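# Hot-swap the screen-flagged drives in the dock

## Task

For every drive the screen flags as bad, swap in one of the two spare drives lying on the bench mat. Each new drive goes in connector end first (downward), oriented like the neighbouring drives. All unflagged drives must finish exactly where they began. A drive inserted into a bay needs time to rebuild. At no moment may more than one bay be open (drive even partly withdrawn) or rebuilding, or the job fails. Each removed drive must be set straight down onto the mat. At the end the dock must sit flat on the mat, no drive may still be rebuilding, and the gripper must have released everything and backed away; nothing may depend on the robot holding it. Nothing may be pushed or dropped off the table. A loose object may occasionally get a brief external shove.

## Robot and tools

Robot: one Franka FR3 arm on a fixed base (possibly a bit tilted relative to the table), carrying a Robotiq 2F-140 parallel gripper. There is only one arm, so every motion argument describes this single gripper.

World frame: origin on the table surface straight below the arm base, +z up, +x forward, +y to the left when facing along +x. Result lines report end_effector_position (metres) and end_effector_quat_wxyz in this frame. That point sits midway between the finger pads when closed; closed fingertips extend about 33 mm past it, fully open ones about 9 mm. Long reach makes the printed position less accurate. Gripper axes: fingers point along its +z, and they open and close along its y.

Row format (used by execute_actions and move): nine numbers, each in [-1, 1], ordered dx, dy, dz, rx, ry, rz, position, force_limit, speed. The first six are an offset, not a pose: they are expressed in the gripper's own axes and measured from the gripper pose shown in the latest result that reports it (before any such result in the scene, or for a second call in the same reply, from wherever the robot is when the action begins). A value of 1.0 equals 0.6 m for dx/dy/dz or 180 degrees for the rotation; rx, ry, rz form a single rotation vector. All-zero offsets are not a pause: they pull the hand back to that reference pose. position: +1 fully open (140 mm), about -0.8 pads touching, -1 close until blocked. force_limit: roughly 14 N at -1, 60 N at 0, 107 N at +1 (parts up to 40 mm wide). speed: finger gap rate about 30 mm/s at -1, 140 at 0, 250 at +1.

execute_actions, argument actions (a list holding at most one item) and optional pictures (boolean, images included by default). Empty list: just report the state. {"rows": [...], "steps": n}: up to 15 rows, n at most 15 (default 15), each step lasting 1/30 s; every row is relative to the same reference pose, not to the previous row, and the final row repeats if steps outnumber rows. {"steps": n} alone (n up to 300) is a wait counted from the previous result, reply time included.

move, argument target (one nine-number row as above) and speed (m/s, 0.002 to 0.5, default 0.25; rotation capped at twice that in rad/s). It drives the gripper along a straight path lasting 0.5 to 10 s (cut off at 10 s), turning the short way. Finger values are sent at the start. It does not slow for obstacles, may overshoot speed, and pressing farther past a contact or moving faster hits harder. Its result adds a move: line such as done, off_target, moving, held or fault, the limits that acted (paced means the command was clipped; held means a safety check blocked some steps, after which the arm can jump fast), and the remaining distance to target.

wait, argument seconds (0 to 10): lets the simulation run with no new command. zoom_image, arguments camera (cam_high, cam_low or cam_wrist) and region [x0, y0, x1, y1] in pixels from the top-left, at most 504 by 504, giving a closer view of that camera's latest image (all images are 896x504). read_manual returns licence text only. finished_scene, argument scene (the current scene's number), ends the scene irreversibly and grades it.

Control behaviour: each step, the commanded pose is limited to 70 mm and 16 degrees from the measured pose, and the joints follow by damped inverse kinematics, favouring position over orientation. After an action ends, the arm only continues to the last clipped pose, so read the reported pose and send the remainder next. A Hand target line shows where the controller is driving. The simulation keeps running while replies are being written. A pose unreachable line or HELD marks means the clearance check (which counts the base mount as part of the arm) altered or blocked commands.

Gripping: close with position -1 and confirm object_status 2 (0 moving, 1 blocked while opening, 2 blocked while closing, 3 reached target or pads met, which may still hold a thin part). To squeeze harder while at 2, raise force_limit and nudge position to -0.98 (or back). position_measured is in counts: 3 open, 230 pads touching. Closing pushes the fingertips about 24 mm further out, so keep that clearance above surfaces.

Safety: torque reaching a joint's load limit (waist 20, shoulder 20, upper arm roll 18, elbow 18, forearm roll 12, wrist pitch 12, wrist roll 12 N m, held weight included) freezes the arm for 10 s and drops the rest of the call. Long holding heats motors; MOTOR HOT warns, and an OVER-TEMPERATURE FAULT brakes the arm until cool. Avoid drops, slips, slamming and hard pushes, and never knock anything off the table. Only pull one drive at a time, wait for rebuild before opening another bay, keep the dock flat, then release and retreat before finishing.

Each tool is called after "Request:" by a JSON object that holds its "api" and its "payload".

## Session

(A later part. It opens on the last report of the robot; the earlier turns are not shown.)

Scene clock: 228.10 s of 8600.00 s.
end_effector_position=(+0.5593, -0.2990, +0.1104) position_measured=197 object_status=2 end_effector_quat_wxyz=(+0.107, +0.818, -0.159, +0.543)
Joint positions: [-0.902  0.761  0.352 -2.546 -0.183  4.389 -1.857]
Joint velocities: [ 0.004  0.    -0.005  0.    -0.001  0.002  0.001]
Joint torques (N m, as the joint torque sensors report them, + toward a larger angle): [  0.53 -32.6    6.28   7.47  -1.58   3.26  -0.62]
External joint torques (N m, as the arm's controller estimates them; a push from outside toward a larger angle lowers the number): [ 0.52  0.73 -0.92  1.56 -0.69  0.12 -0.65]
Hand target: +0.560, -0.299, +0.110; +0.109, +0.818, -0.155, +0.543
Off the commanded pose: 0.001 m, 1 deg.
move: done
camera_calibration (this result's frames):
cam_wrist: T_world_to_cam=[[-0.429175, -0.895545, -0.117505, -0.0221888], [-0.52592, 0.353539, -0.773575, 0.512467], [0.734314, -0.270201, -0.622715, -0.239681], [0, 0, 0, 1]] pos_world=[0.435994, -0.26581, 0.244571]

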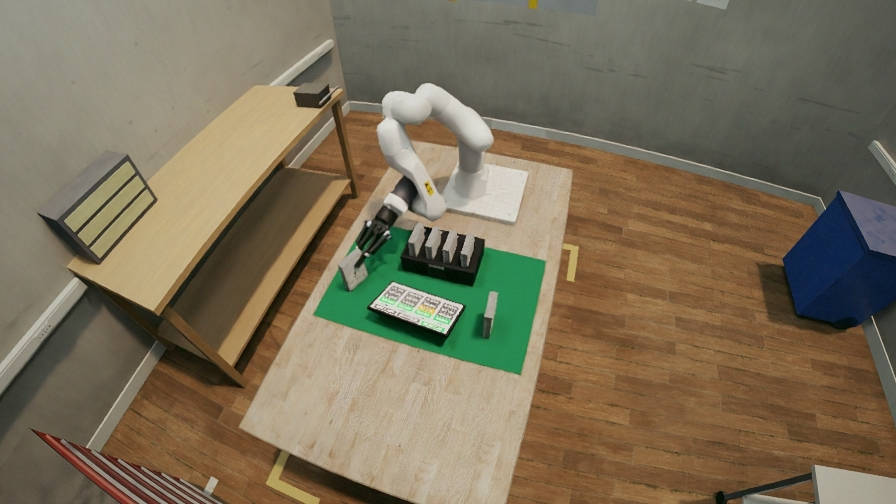

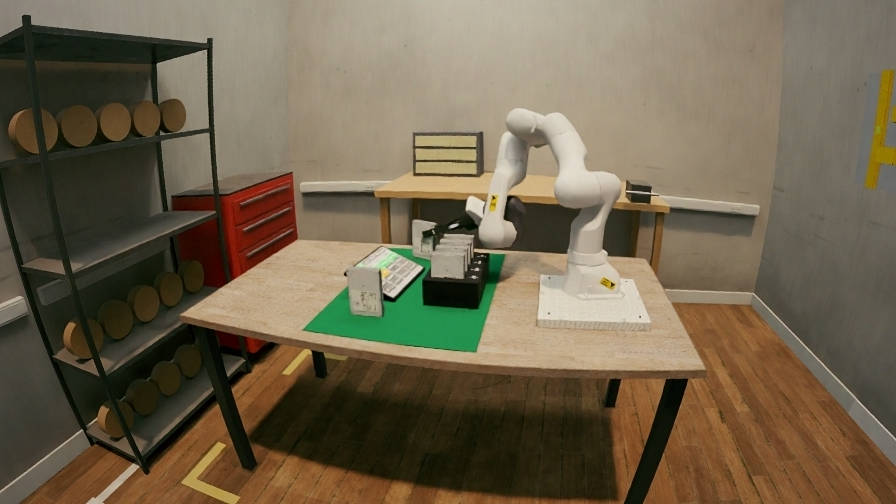

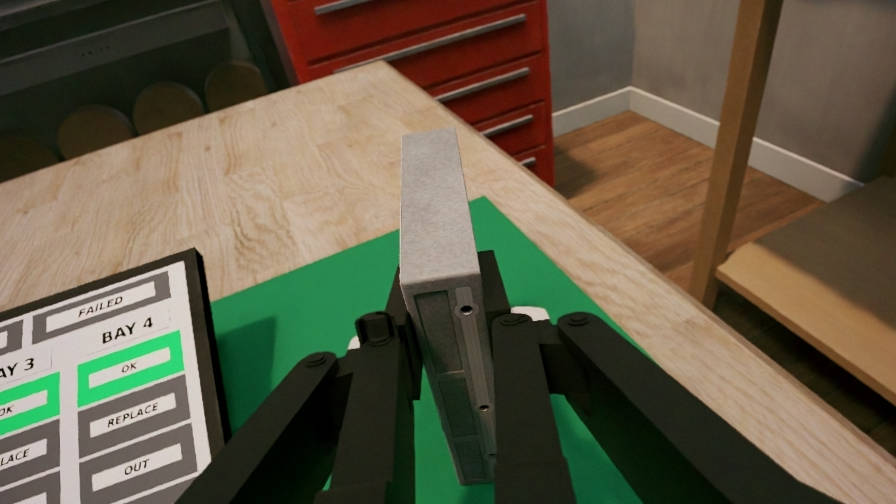

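Request:
{"api": "move", "payload": {"target": [0,0,0,0,0,0,0.1,0,-0.5]}}

Request:
{"api": "move", "payload": {"target": [0.19,0,-0.08,0,-0.373,0,0.1,0,-0.5], "speed": 0.2}}

Scene clock: 231.60 s of 8600.00 s.
end_effector_position=(+0.5592, -0.2990, +0.1104) position_measured=117 object_status=0 end_effector_quat_wxyz=(+0.107, +0.818, -0.159, +0.543)
Joint positions: [-0.902  0.761  0.352 -2.546 -0.183  4.39  -1.857]
Joint velocities: [-0.    -0.001  0.001  0.001 -0.     0.002 -0.   ]
Joint torques (N m, as the joint torque sensors report them, + toward a larger angle): [ -1.02 -35.34   7.38   4.99  -0.9    3.1   -0.25]
External joint torques (N m, as the arm's controller estimates them; a push from outside toward a larger angle lowers the number): [-1.05 -2.05  0.19 -0.86 -0.01 -0.02 -0.28]
Hand target: +0.559, -0.299, +0.110; +0.107, +0.818, -0.159, +0.543
Off the commanded pose: 0.000 m, 0 deg.
move: done
camera_calibration (this result's frames):
cam_wrist: T_world_to_cam=[[-0.429022, -0.89565, -0.117266, -0.0222963], [-0.525835, 0.353189, -0.773792, 0.512338], [0.734464, -0.270311, -0.62249, -0.239771], [0, 0, 0, 1]] pos_world=[0.435943, -0.265735, 0.244574]

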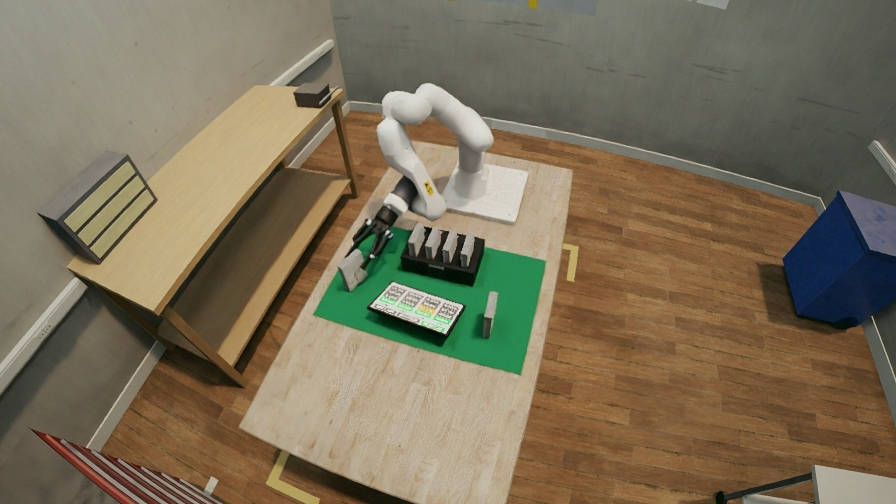

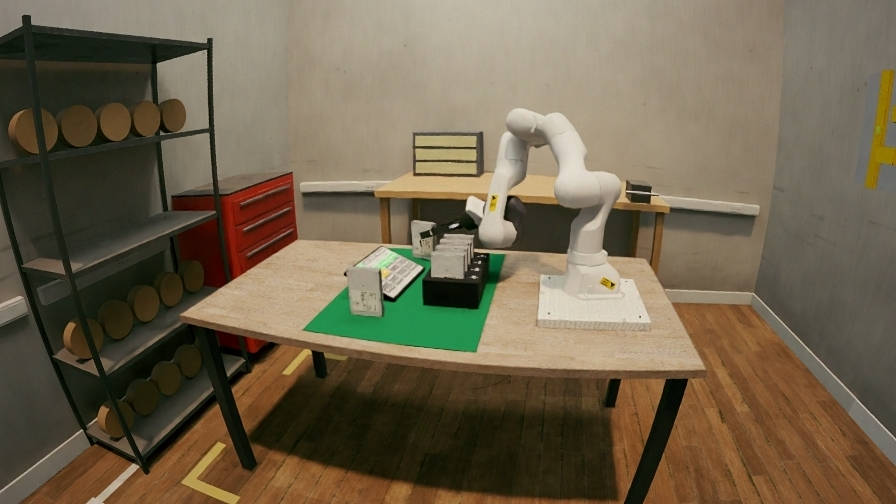

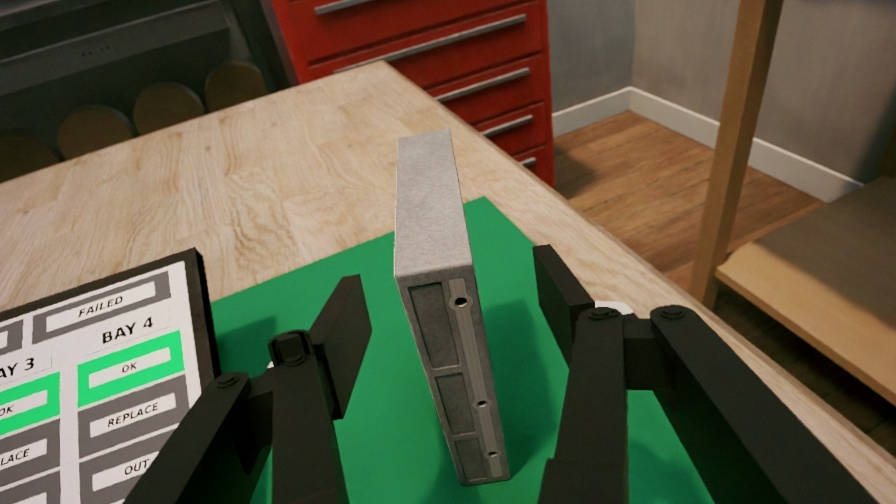

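Scene clock: 235.33 s of 8600.00 s.
end_effector_position=(+0.5663, -0.2932, +0.2361) position_measured=117 object_status=3 end_effector_quat_wxyz=(-0.015, +0.984, -0.179, +0.010)
Joint positions: [-1.035  0.328  0.662 -1.744 -0.184  2.014 -1.577]
Joint velocities: [ 0.003  0.001 -0.001  0.001  0.001 -0.014  0.01 ]
Joint torques (N m, as the joint torque sensors report them, + toward a larger angle): [  0.32 -36.05   5.67  23.13   0.12   1.99   0.07]
External joint torques (N m, as the arm's controller estimates them; a push from outside toward a larger angle lowers the number): [ 0.19 -0.88 -1.09 -0.48 -0.72 -0.57  0.07]
Hand target: +0.564, -0.294, +0.235; -0.014, +0.983, -0.183, +0.007
Off the commanded pose: 0.009 m, 3 deg.
move: off_target
camera_calibration (this result's frames):
cam_wrist: T_world_to_cam=[[-0.474234, -0.880054, -0.0246327, 0.00895713], [-0.852592, 0.452099, 0.262095, 0.580734], [-0.219521, 0.145296, -0.964728, 0.577808], [0, 0, 0, 1]] pos_world=[0.626218, -0.33862, 0.405441]

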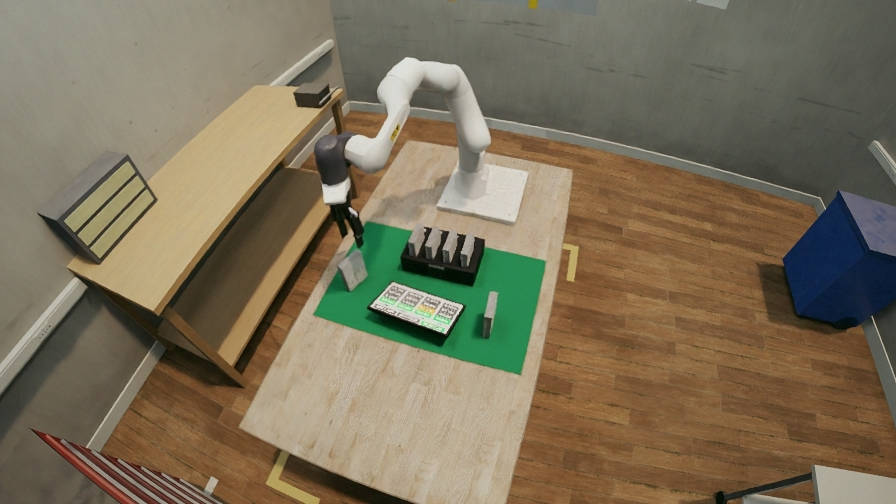

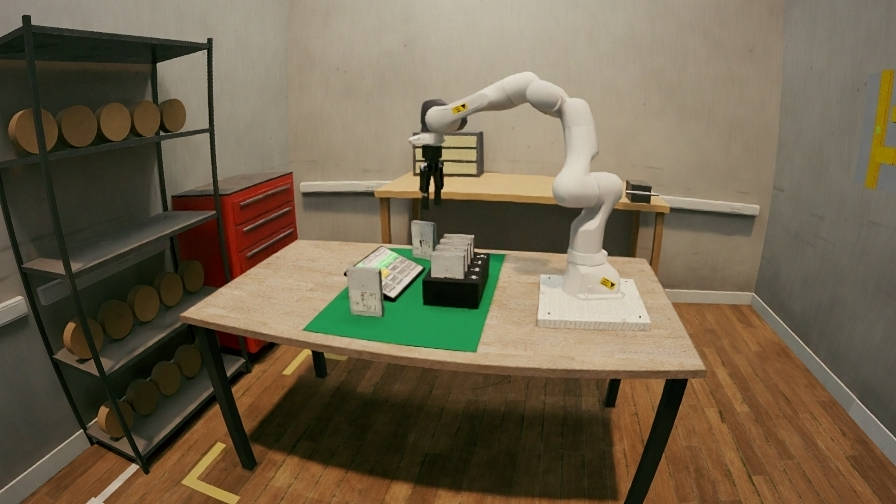

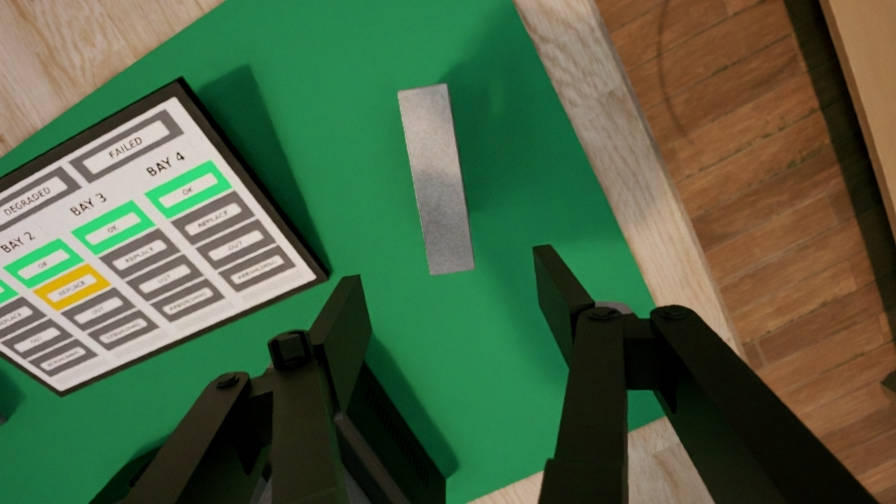

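Request:
{"api": "execute_actions", "payload": {"actions": []}}

Scene clock: 254.77 s of 8600.00 s.
end_effector_position=(+0.5657, -0.2931, +0.2360) position_measured=117 object_status=3 end_effector_quat_wxyz=(-0.015, +0.983, -0.181, +0.009)
Joint positions: [-1.035  0.328  0.662 -1.743 -0.184  2.011 -1.574]
Joint velocities: [ 0.001 -0.     0.    -0.001  0.001 -0.    -0.003]
Joint torques (N m, as the joint torque sensors report them, + toward a larger angle): [  0.26 -36.13   5.31  22.86   0.04   2.05   0.1 ]
External joint torques (N m, as the arm's controller estimates them; a push from outside toward a larger angle lowers the number): [ 0.2  -1.04 -1.37 -0.65 -0.79 -0.48  0.11]
Hand target: +0.564, -0.294, +0.235; -0.014, +0.983, -0.183, +0.007
Off the commanded pose: 0.009 m, 2 deg.
Steps of this call (steps 1 to 583: nothing new was sent). Readings (end_effector_position | what the end effector reports):
1: (+0.5662, -0.2932, +0.2361) | position_measured=117 object_status=3
2: (+0.5661, -0.2931, +0.2361) | position_measured=117 object_status=3
4: (+0.5660, -0.2931, +0.2360) | position_measured=117 object_status=3
8: (+0.5658, -0.2931, +0.2360) | position_measured=117 object_status=3
583: the state above
camera_calibration (this result's frames):
cam_wrist: T_world_to_cam=[[-0.477592, -0.878246, -0.024294, 0.0110962], [-0.850338, 0.455107, 0.264204, 0.57934], [-0.22098, 0.14684, -0.964161, 0.578706], [0, 0, 0, 1]] pos_world=[0.625816, -0.338893, 0.405171]

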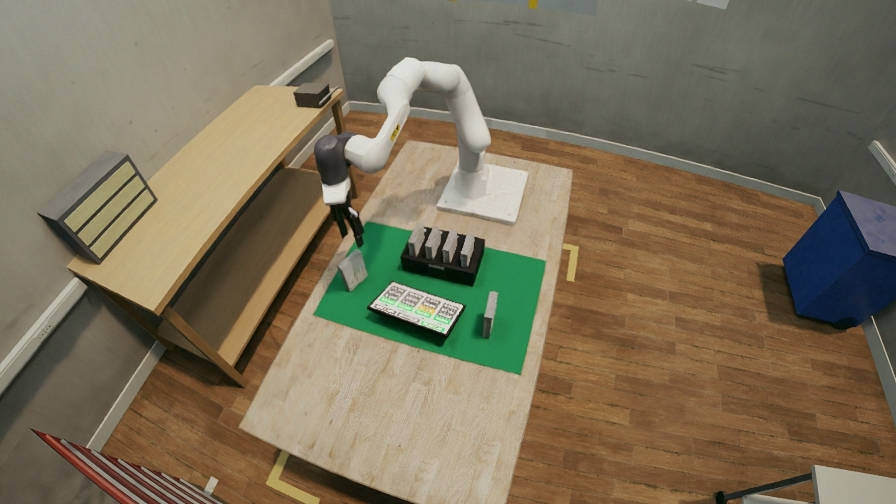

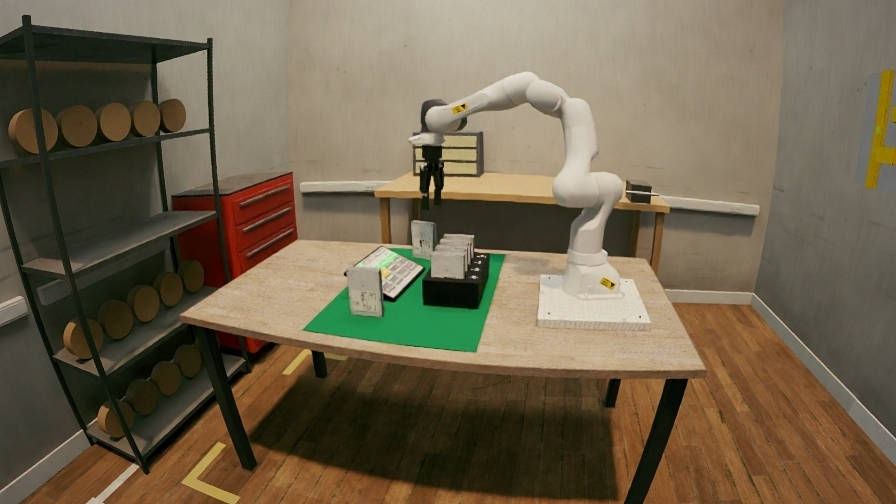

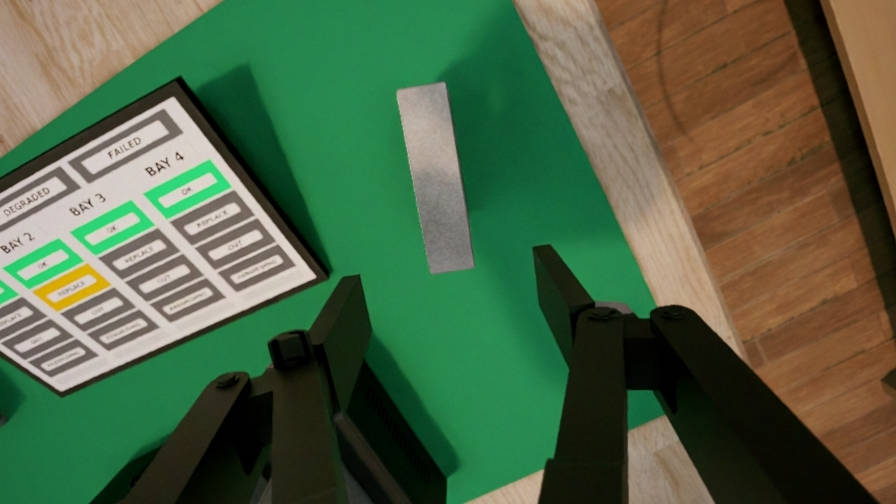

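Request:
{"api": "move", "payload": {"target": [-0.526,-0.372,0,-0.01,-0.006,-0.116,-1,0,0.5]}}

Scene clock: 260.63 s of 8600.00 s.
end_effector_position=(+0.3547, +0.0301, +0.2406) position_measured=233 object_status=3 end_effector_quat_wxyz=(-0.000, +1.000, +0.004, +0.003)
Joint positions: [-0.556 -0.747  0.627 -2.649  0.448  1.976 -1.873]
Joint velocities: [ 0.003 -0.001 -0.002 -0.001  0.002 -0.008  0.   ]
Joint torques (N m, as the joint torque sensors report them, + toward a larger angle): [  1.11  -4.63 -11.95  20.39   1.74   1.75  -0.2 ]
External joint torques (N m, as the arm's controller estimates them; a push from outside toward a larger angle lowers the number): [ 1.05 -1.41 -1.75 -1.93  0.91 -0.78 -0.2 ]
Hand target: +0.353, +0.031, +0.240; -0.003, +1.000, +0.002, +0.002
Off the commanded pose: 0.005 m, 1 deg.
move: off_target
camera_calibration (this result's frames):
cam_wrist: T_world_to_cam=[[-0.127023, -0.991862, 0.00862192, 0.0654037], [-0.955962, 0.124735, 0.265666, 0.298603], [-0.26458, 0.0255035, -0.964027, 0.508116], [0, 0, 0, 1]] pos_world=[0.428198, 0.0146665, 0.409944]

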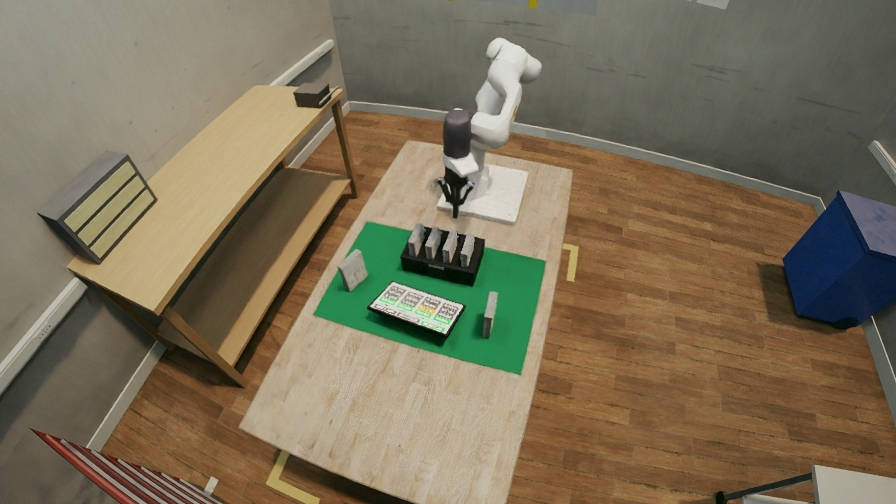

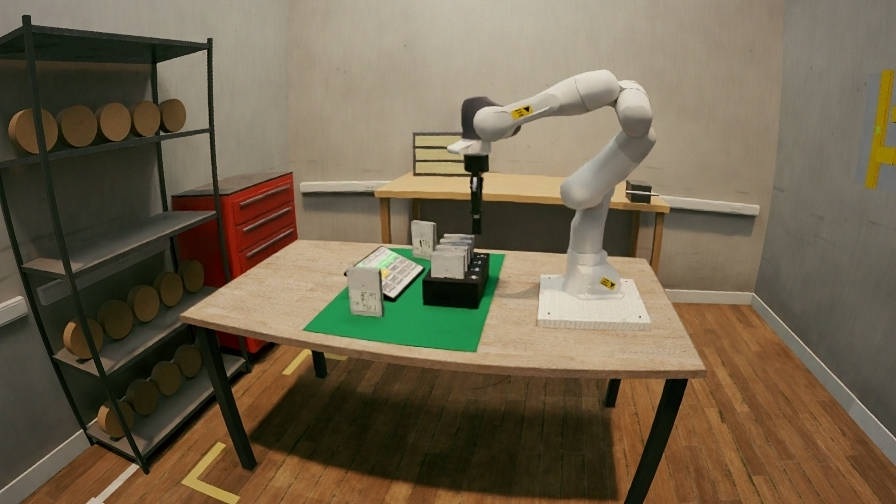

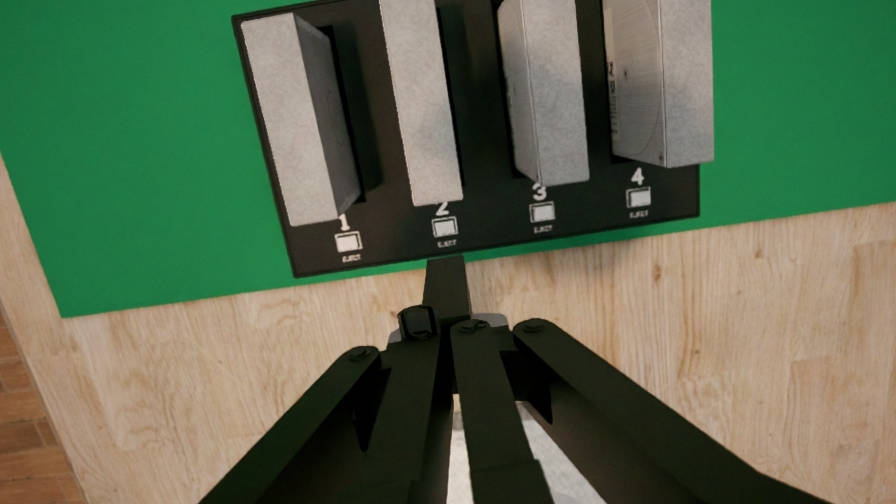

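Request:
{"api": "move", "payload": {"target": [-0.012,0.003,0.17,0,0,0,-1,0,0.5], "speed": 0.1}}

Request:
{"api": "zoom_image", "payload": {"camera": "cam_low", "region": [400,190,540,310]}}

Scene clock: 265.40 s of 8600.00 s.
end_effector_position=(+0.3455, +0.0256, +0.1387) position_measured=233 object_status=3 end_effector_quat_wxyz=(+0.001, +1.000, -0.001, +0.001)
Joint positions: [-0.561 -0.59   0.752 -2.821  0.527  2.297 -1.879]
Joint velocities: [-0.     0.005  0.     0.001 -0.     0.013 -0.001]
Joint torques (N m, as the joint torque sensors report them, + toward a larger angle): [-0.77 -4.1  -8.48 18.47  0.8   3.2  -0.52]
External joint torques (N m, as the arm's controller estimates them; a push from outside toward a larger angle lowers the number): [-0.8   1.14 -0.02 -1.56  0.13  0.69 -0.52]
Hand target: +0.347, +0.025, +0.138; +0.002, +1.000, +0.001, +0.003
Off the commanded pose: 0.004 m, 1 deg.
move: off_target
camera_calibration (this result's frames):
cam_wrist: T_world_to_cam=[[-0.136269, -0.990595, 0.012322, 0.0633632], [-0.953359, 0.134508, 0.27021, 0.315742], [-0.269326, 0.025074, -0.962723, 0.409035], [0, 0, 0, 1]] pos_world=[0.419814, 0.0100413, 0.30769]

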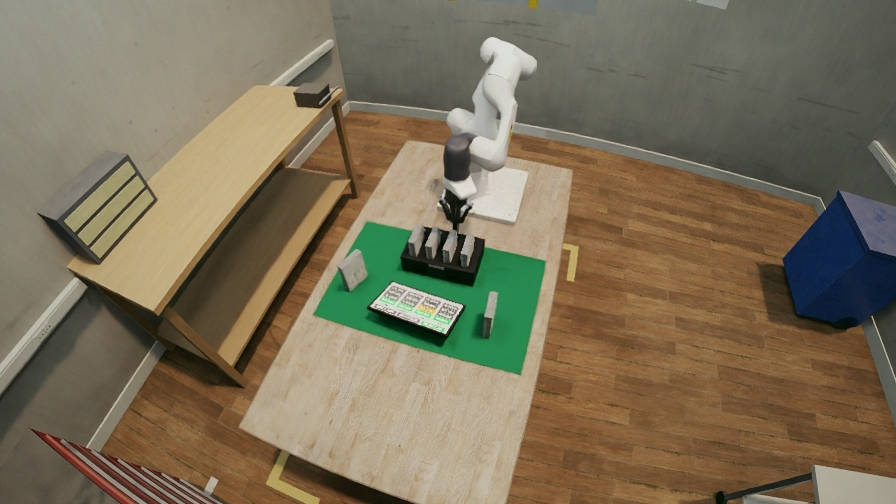

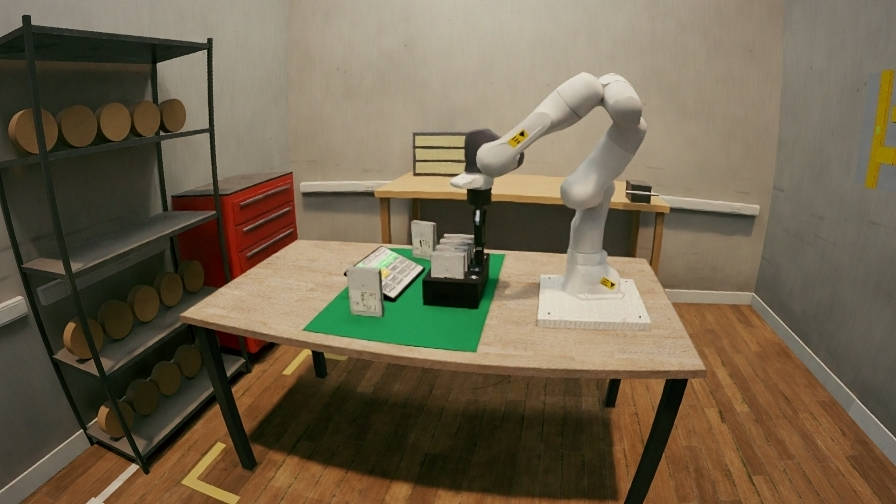

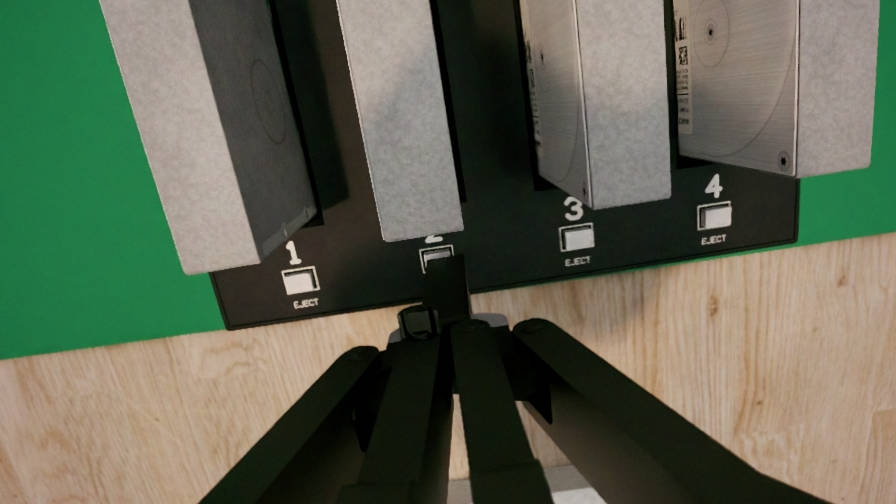

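Region (400, 190, 540, 310) of cam_low's 896x504 image, scaled by 3.600, with more detail than that image has; it fills the top 432 rows of this view, and the rest is white.

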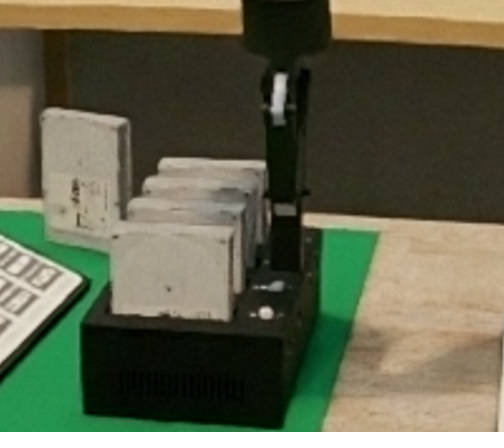

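Request:
{"api": "move", "payload": {"target": [0.008,-0.007,0.038,0,0,0,-1,0,0.5], "speed": 0.015}}

Request:
{"api": "move", "payload": {"target": [0,0,-0.062,0,0,0,-0.2,0,-0.5], "speed": 0.08}}

Scene clock: 269.93 s of 8600.00 s.
end_effector_position=(+0.3474, +0.0282, +0.1221) position_measured=233 object_status=3 end_effector_quat_wxyz=(+0.004, +1.000, +0.004, -0.004)
Joint positions: [-0.588 -0.532  0.802 -2.821  0.527  2.353 -1.874]
Joint velocities: [-0.011 -0.001  0.01   0.003  0.    -0.004 -0.   ]
Joint torques (N m, as the joint torque sensors report them, + toward a larger angle): [-3.15  4.72 -1.41 14.13  3.28  7.64  0.1 ]
External joint torques (N m, as the arm's controller estimates them; a push from outside toward a larger angle lowers the number): [-3.16 10.57  6.73 -5.22  2.64  5.15  0.1 ]
Hand target: +0.350, +0.029, +0.116; +0.002, +1.000, -0.002, +0.001
Off the commanded pose: 0.007 m, 1 deg.
move: off_target
camera_calibration (this result's frames):
cam_wrist: T_world_to_cam=[[-0.126252, -0.991832, 0.0181339, 0.0622673], [-0.952045, 0.126282, 0.278681, 0.320404], [-0.278695, 0.0179198, -0.960212, 0.396625], [0, 0, 0, 1]] pos_world=[0.423437, 0.01419, 0.290424]

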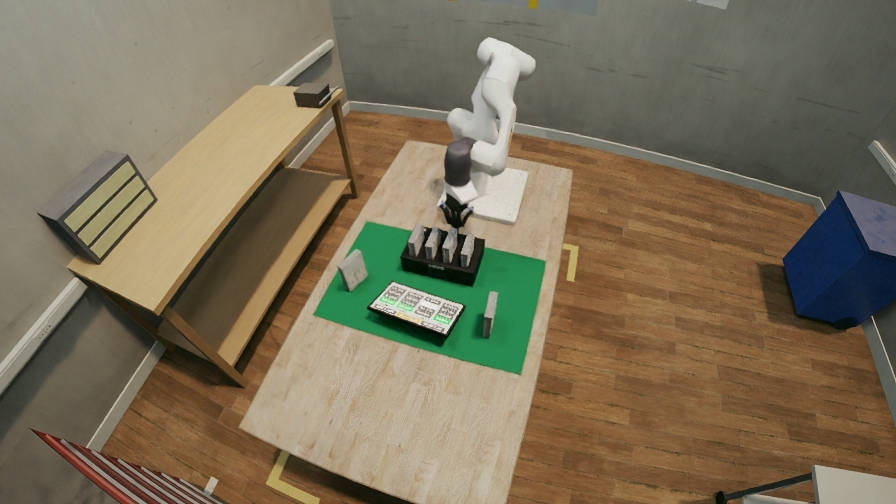

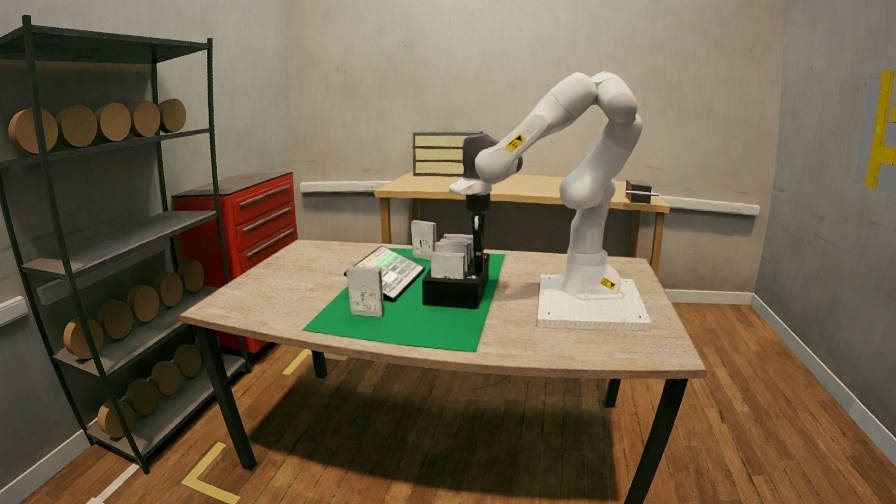

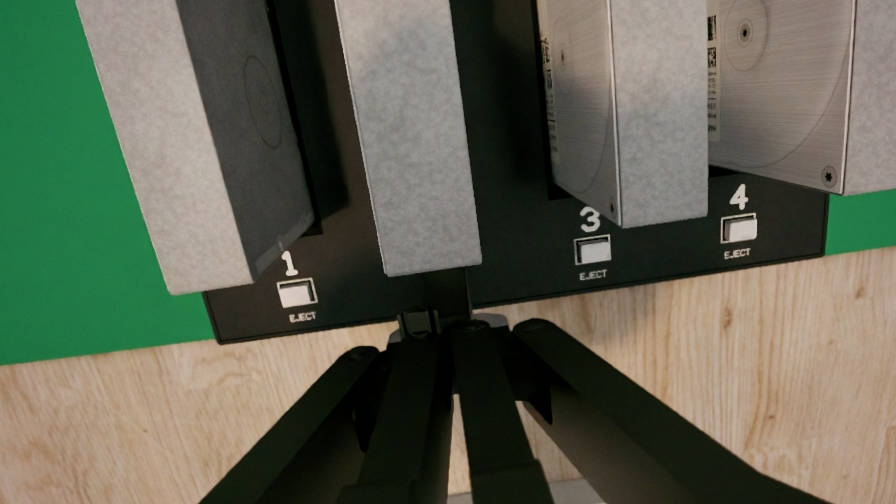

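Scene clock: 270.97 s of 8600.00 s.
end_effector_position=(+0.3494, +0.0296, +0.1589) position_measured=154 object_status=3 end_effector_quat_wxyz=(+0.003, +1.000, +0.002, -0.002)
Joint positions: [-0.565 -0.627  0.741 -2.78   0.512  2.221 -1.874]
Joint velocities: [-0.    -0.002  0.     0.001 -0.001 -0.013 -0.002]
Joint torques (N m, as the joint torque sensors report them, + toward a larger angle): [ -0.25  -6.02 -11.36  20.15  -0.16   1.96  -0.46]
External joint torques (N m, as the arm's controller estimates them; a push from outside toward a larger angle lowers the number): [-0.3  -1.29 -2.26 -0.53 -0.87 -0.56 -0.46]
Hand target: +0.348, +0.030, +0.159; +0.003, +1.000, +0.005, -0.003
Off the commanded pose: 0.002 m, 0 deg.
move: done
camera_calibration (this result's frames):
cam_wrist: T_world_to_cam=[[-0.129976, -0.991401, 0.0151992, 0.0649478], [-0.952801, 0.129128, 0.274766, 0.312722], [-0.274366, 0.0212311, -0.961391, 0.431059], [0, 0, 0, 1]] pos_world=[0.424672, 0.0148563, 0.327503]

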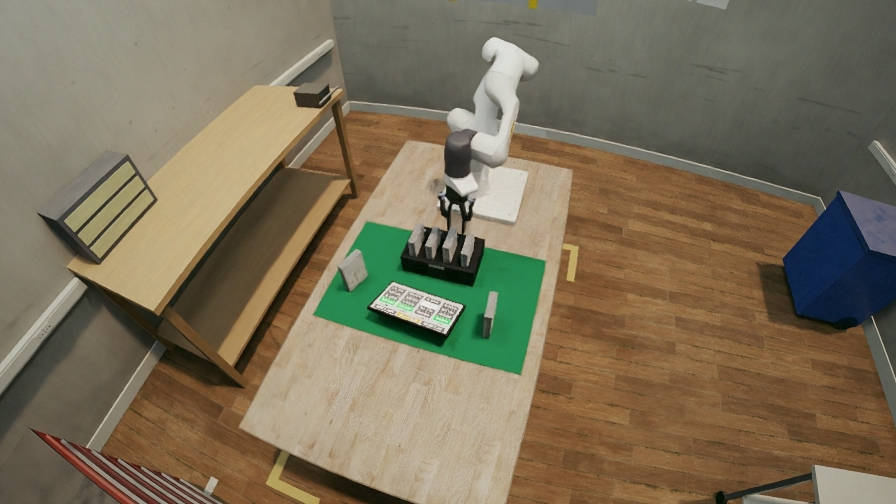

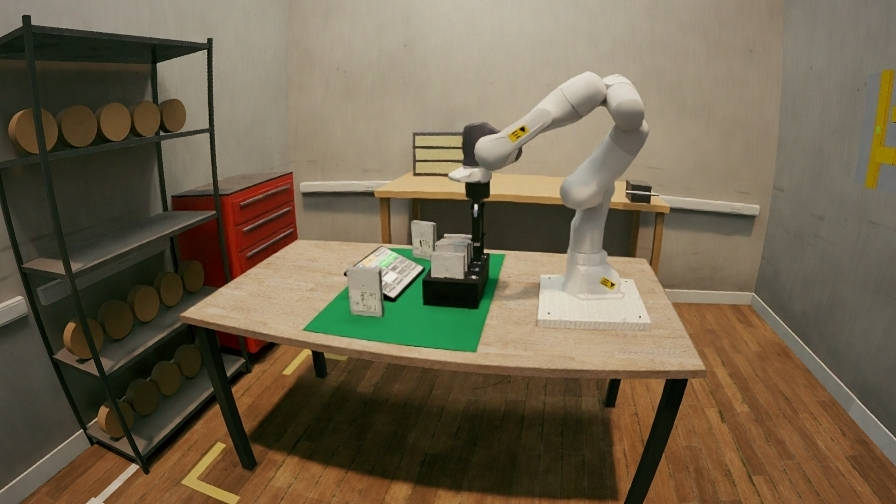

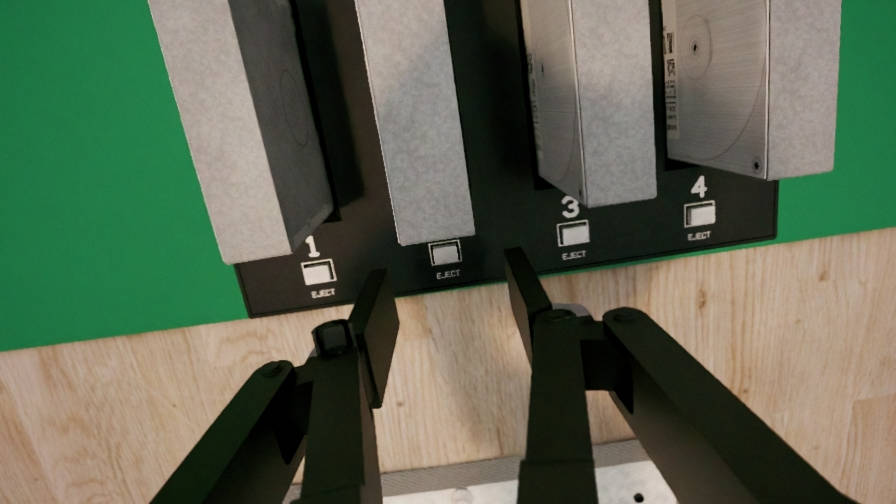

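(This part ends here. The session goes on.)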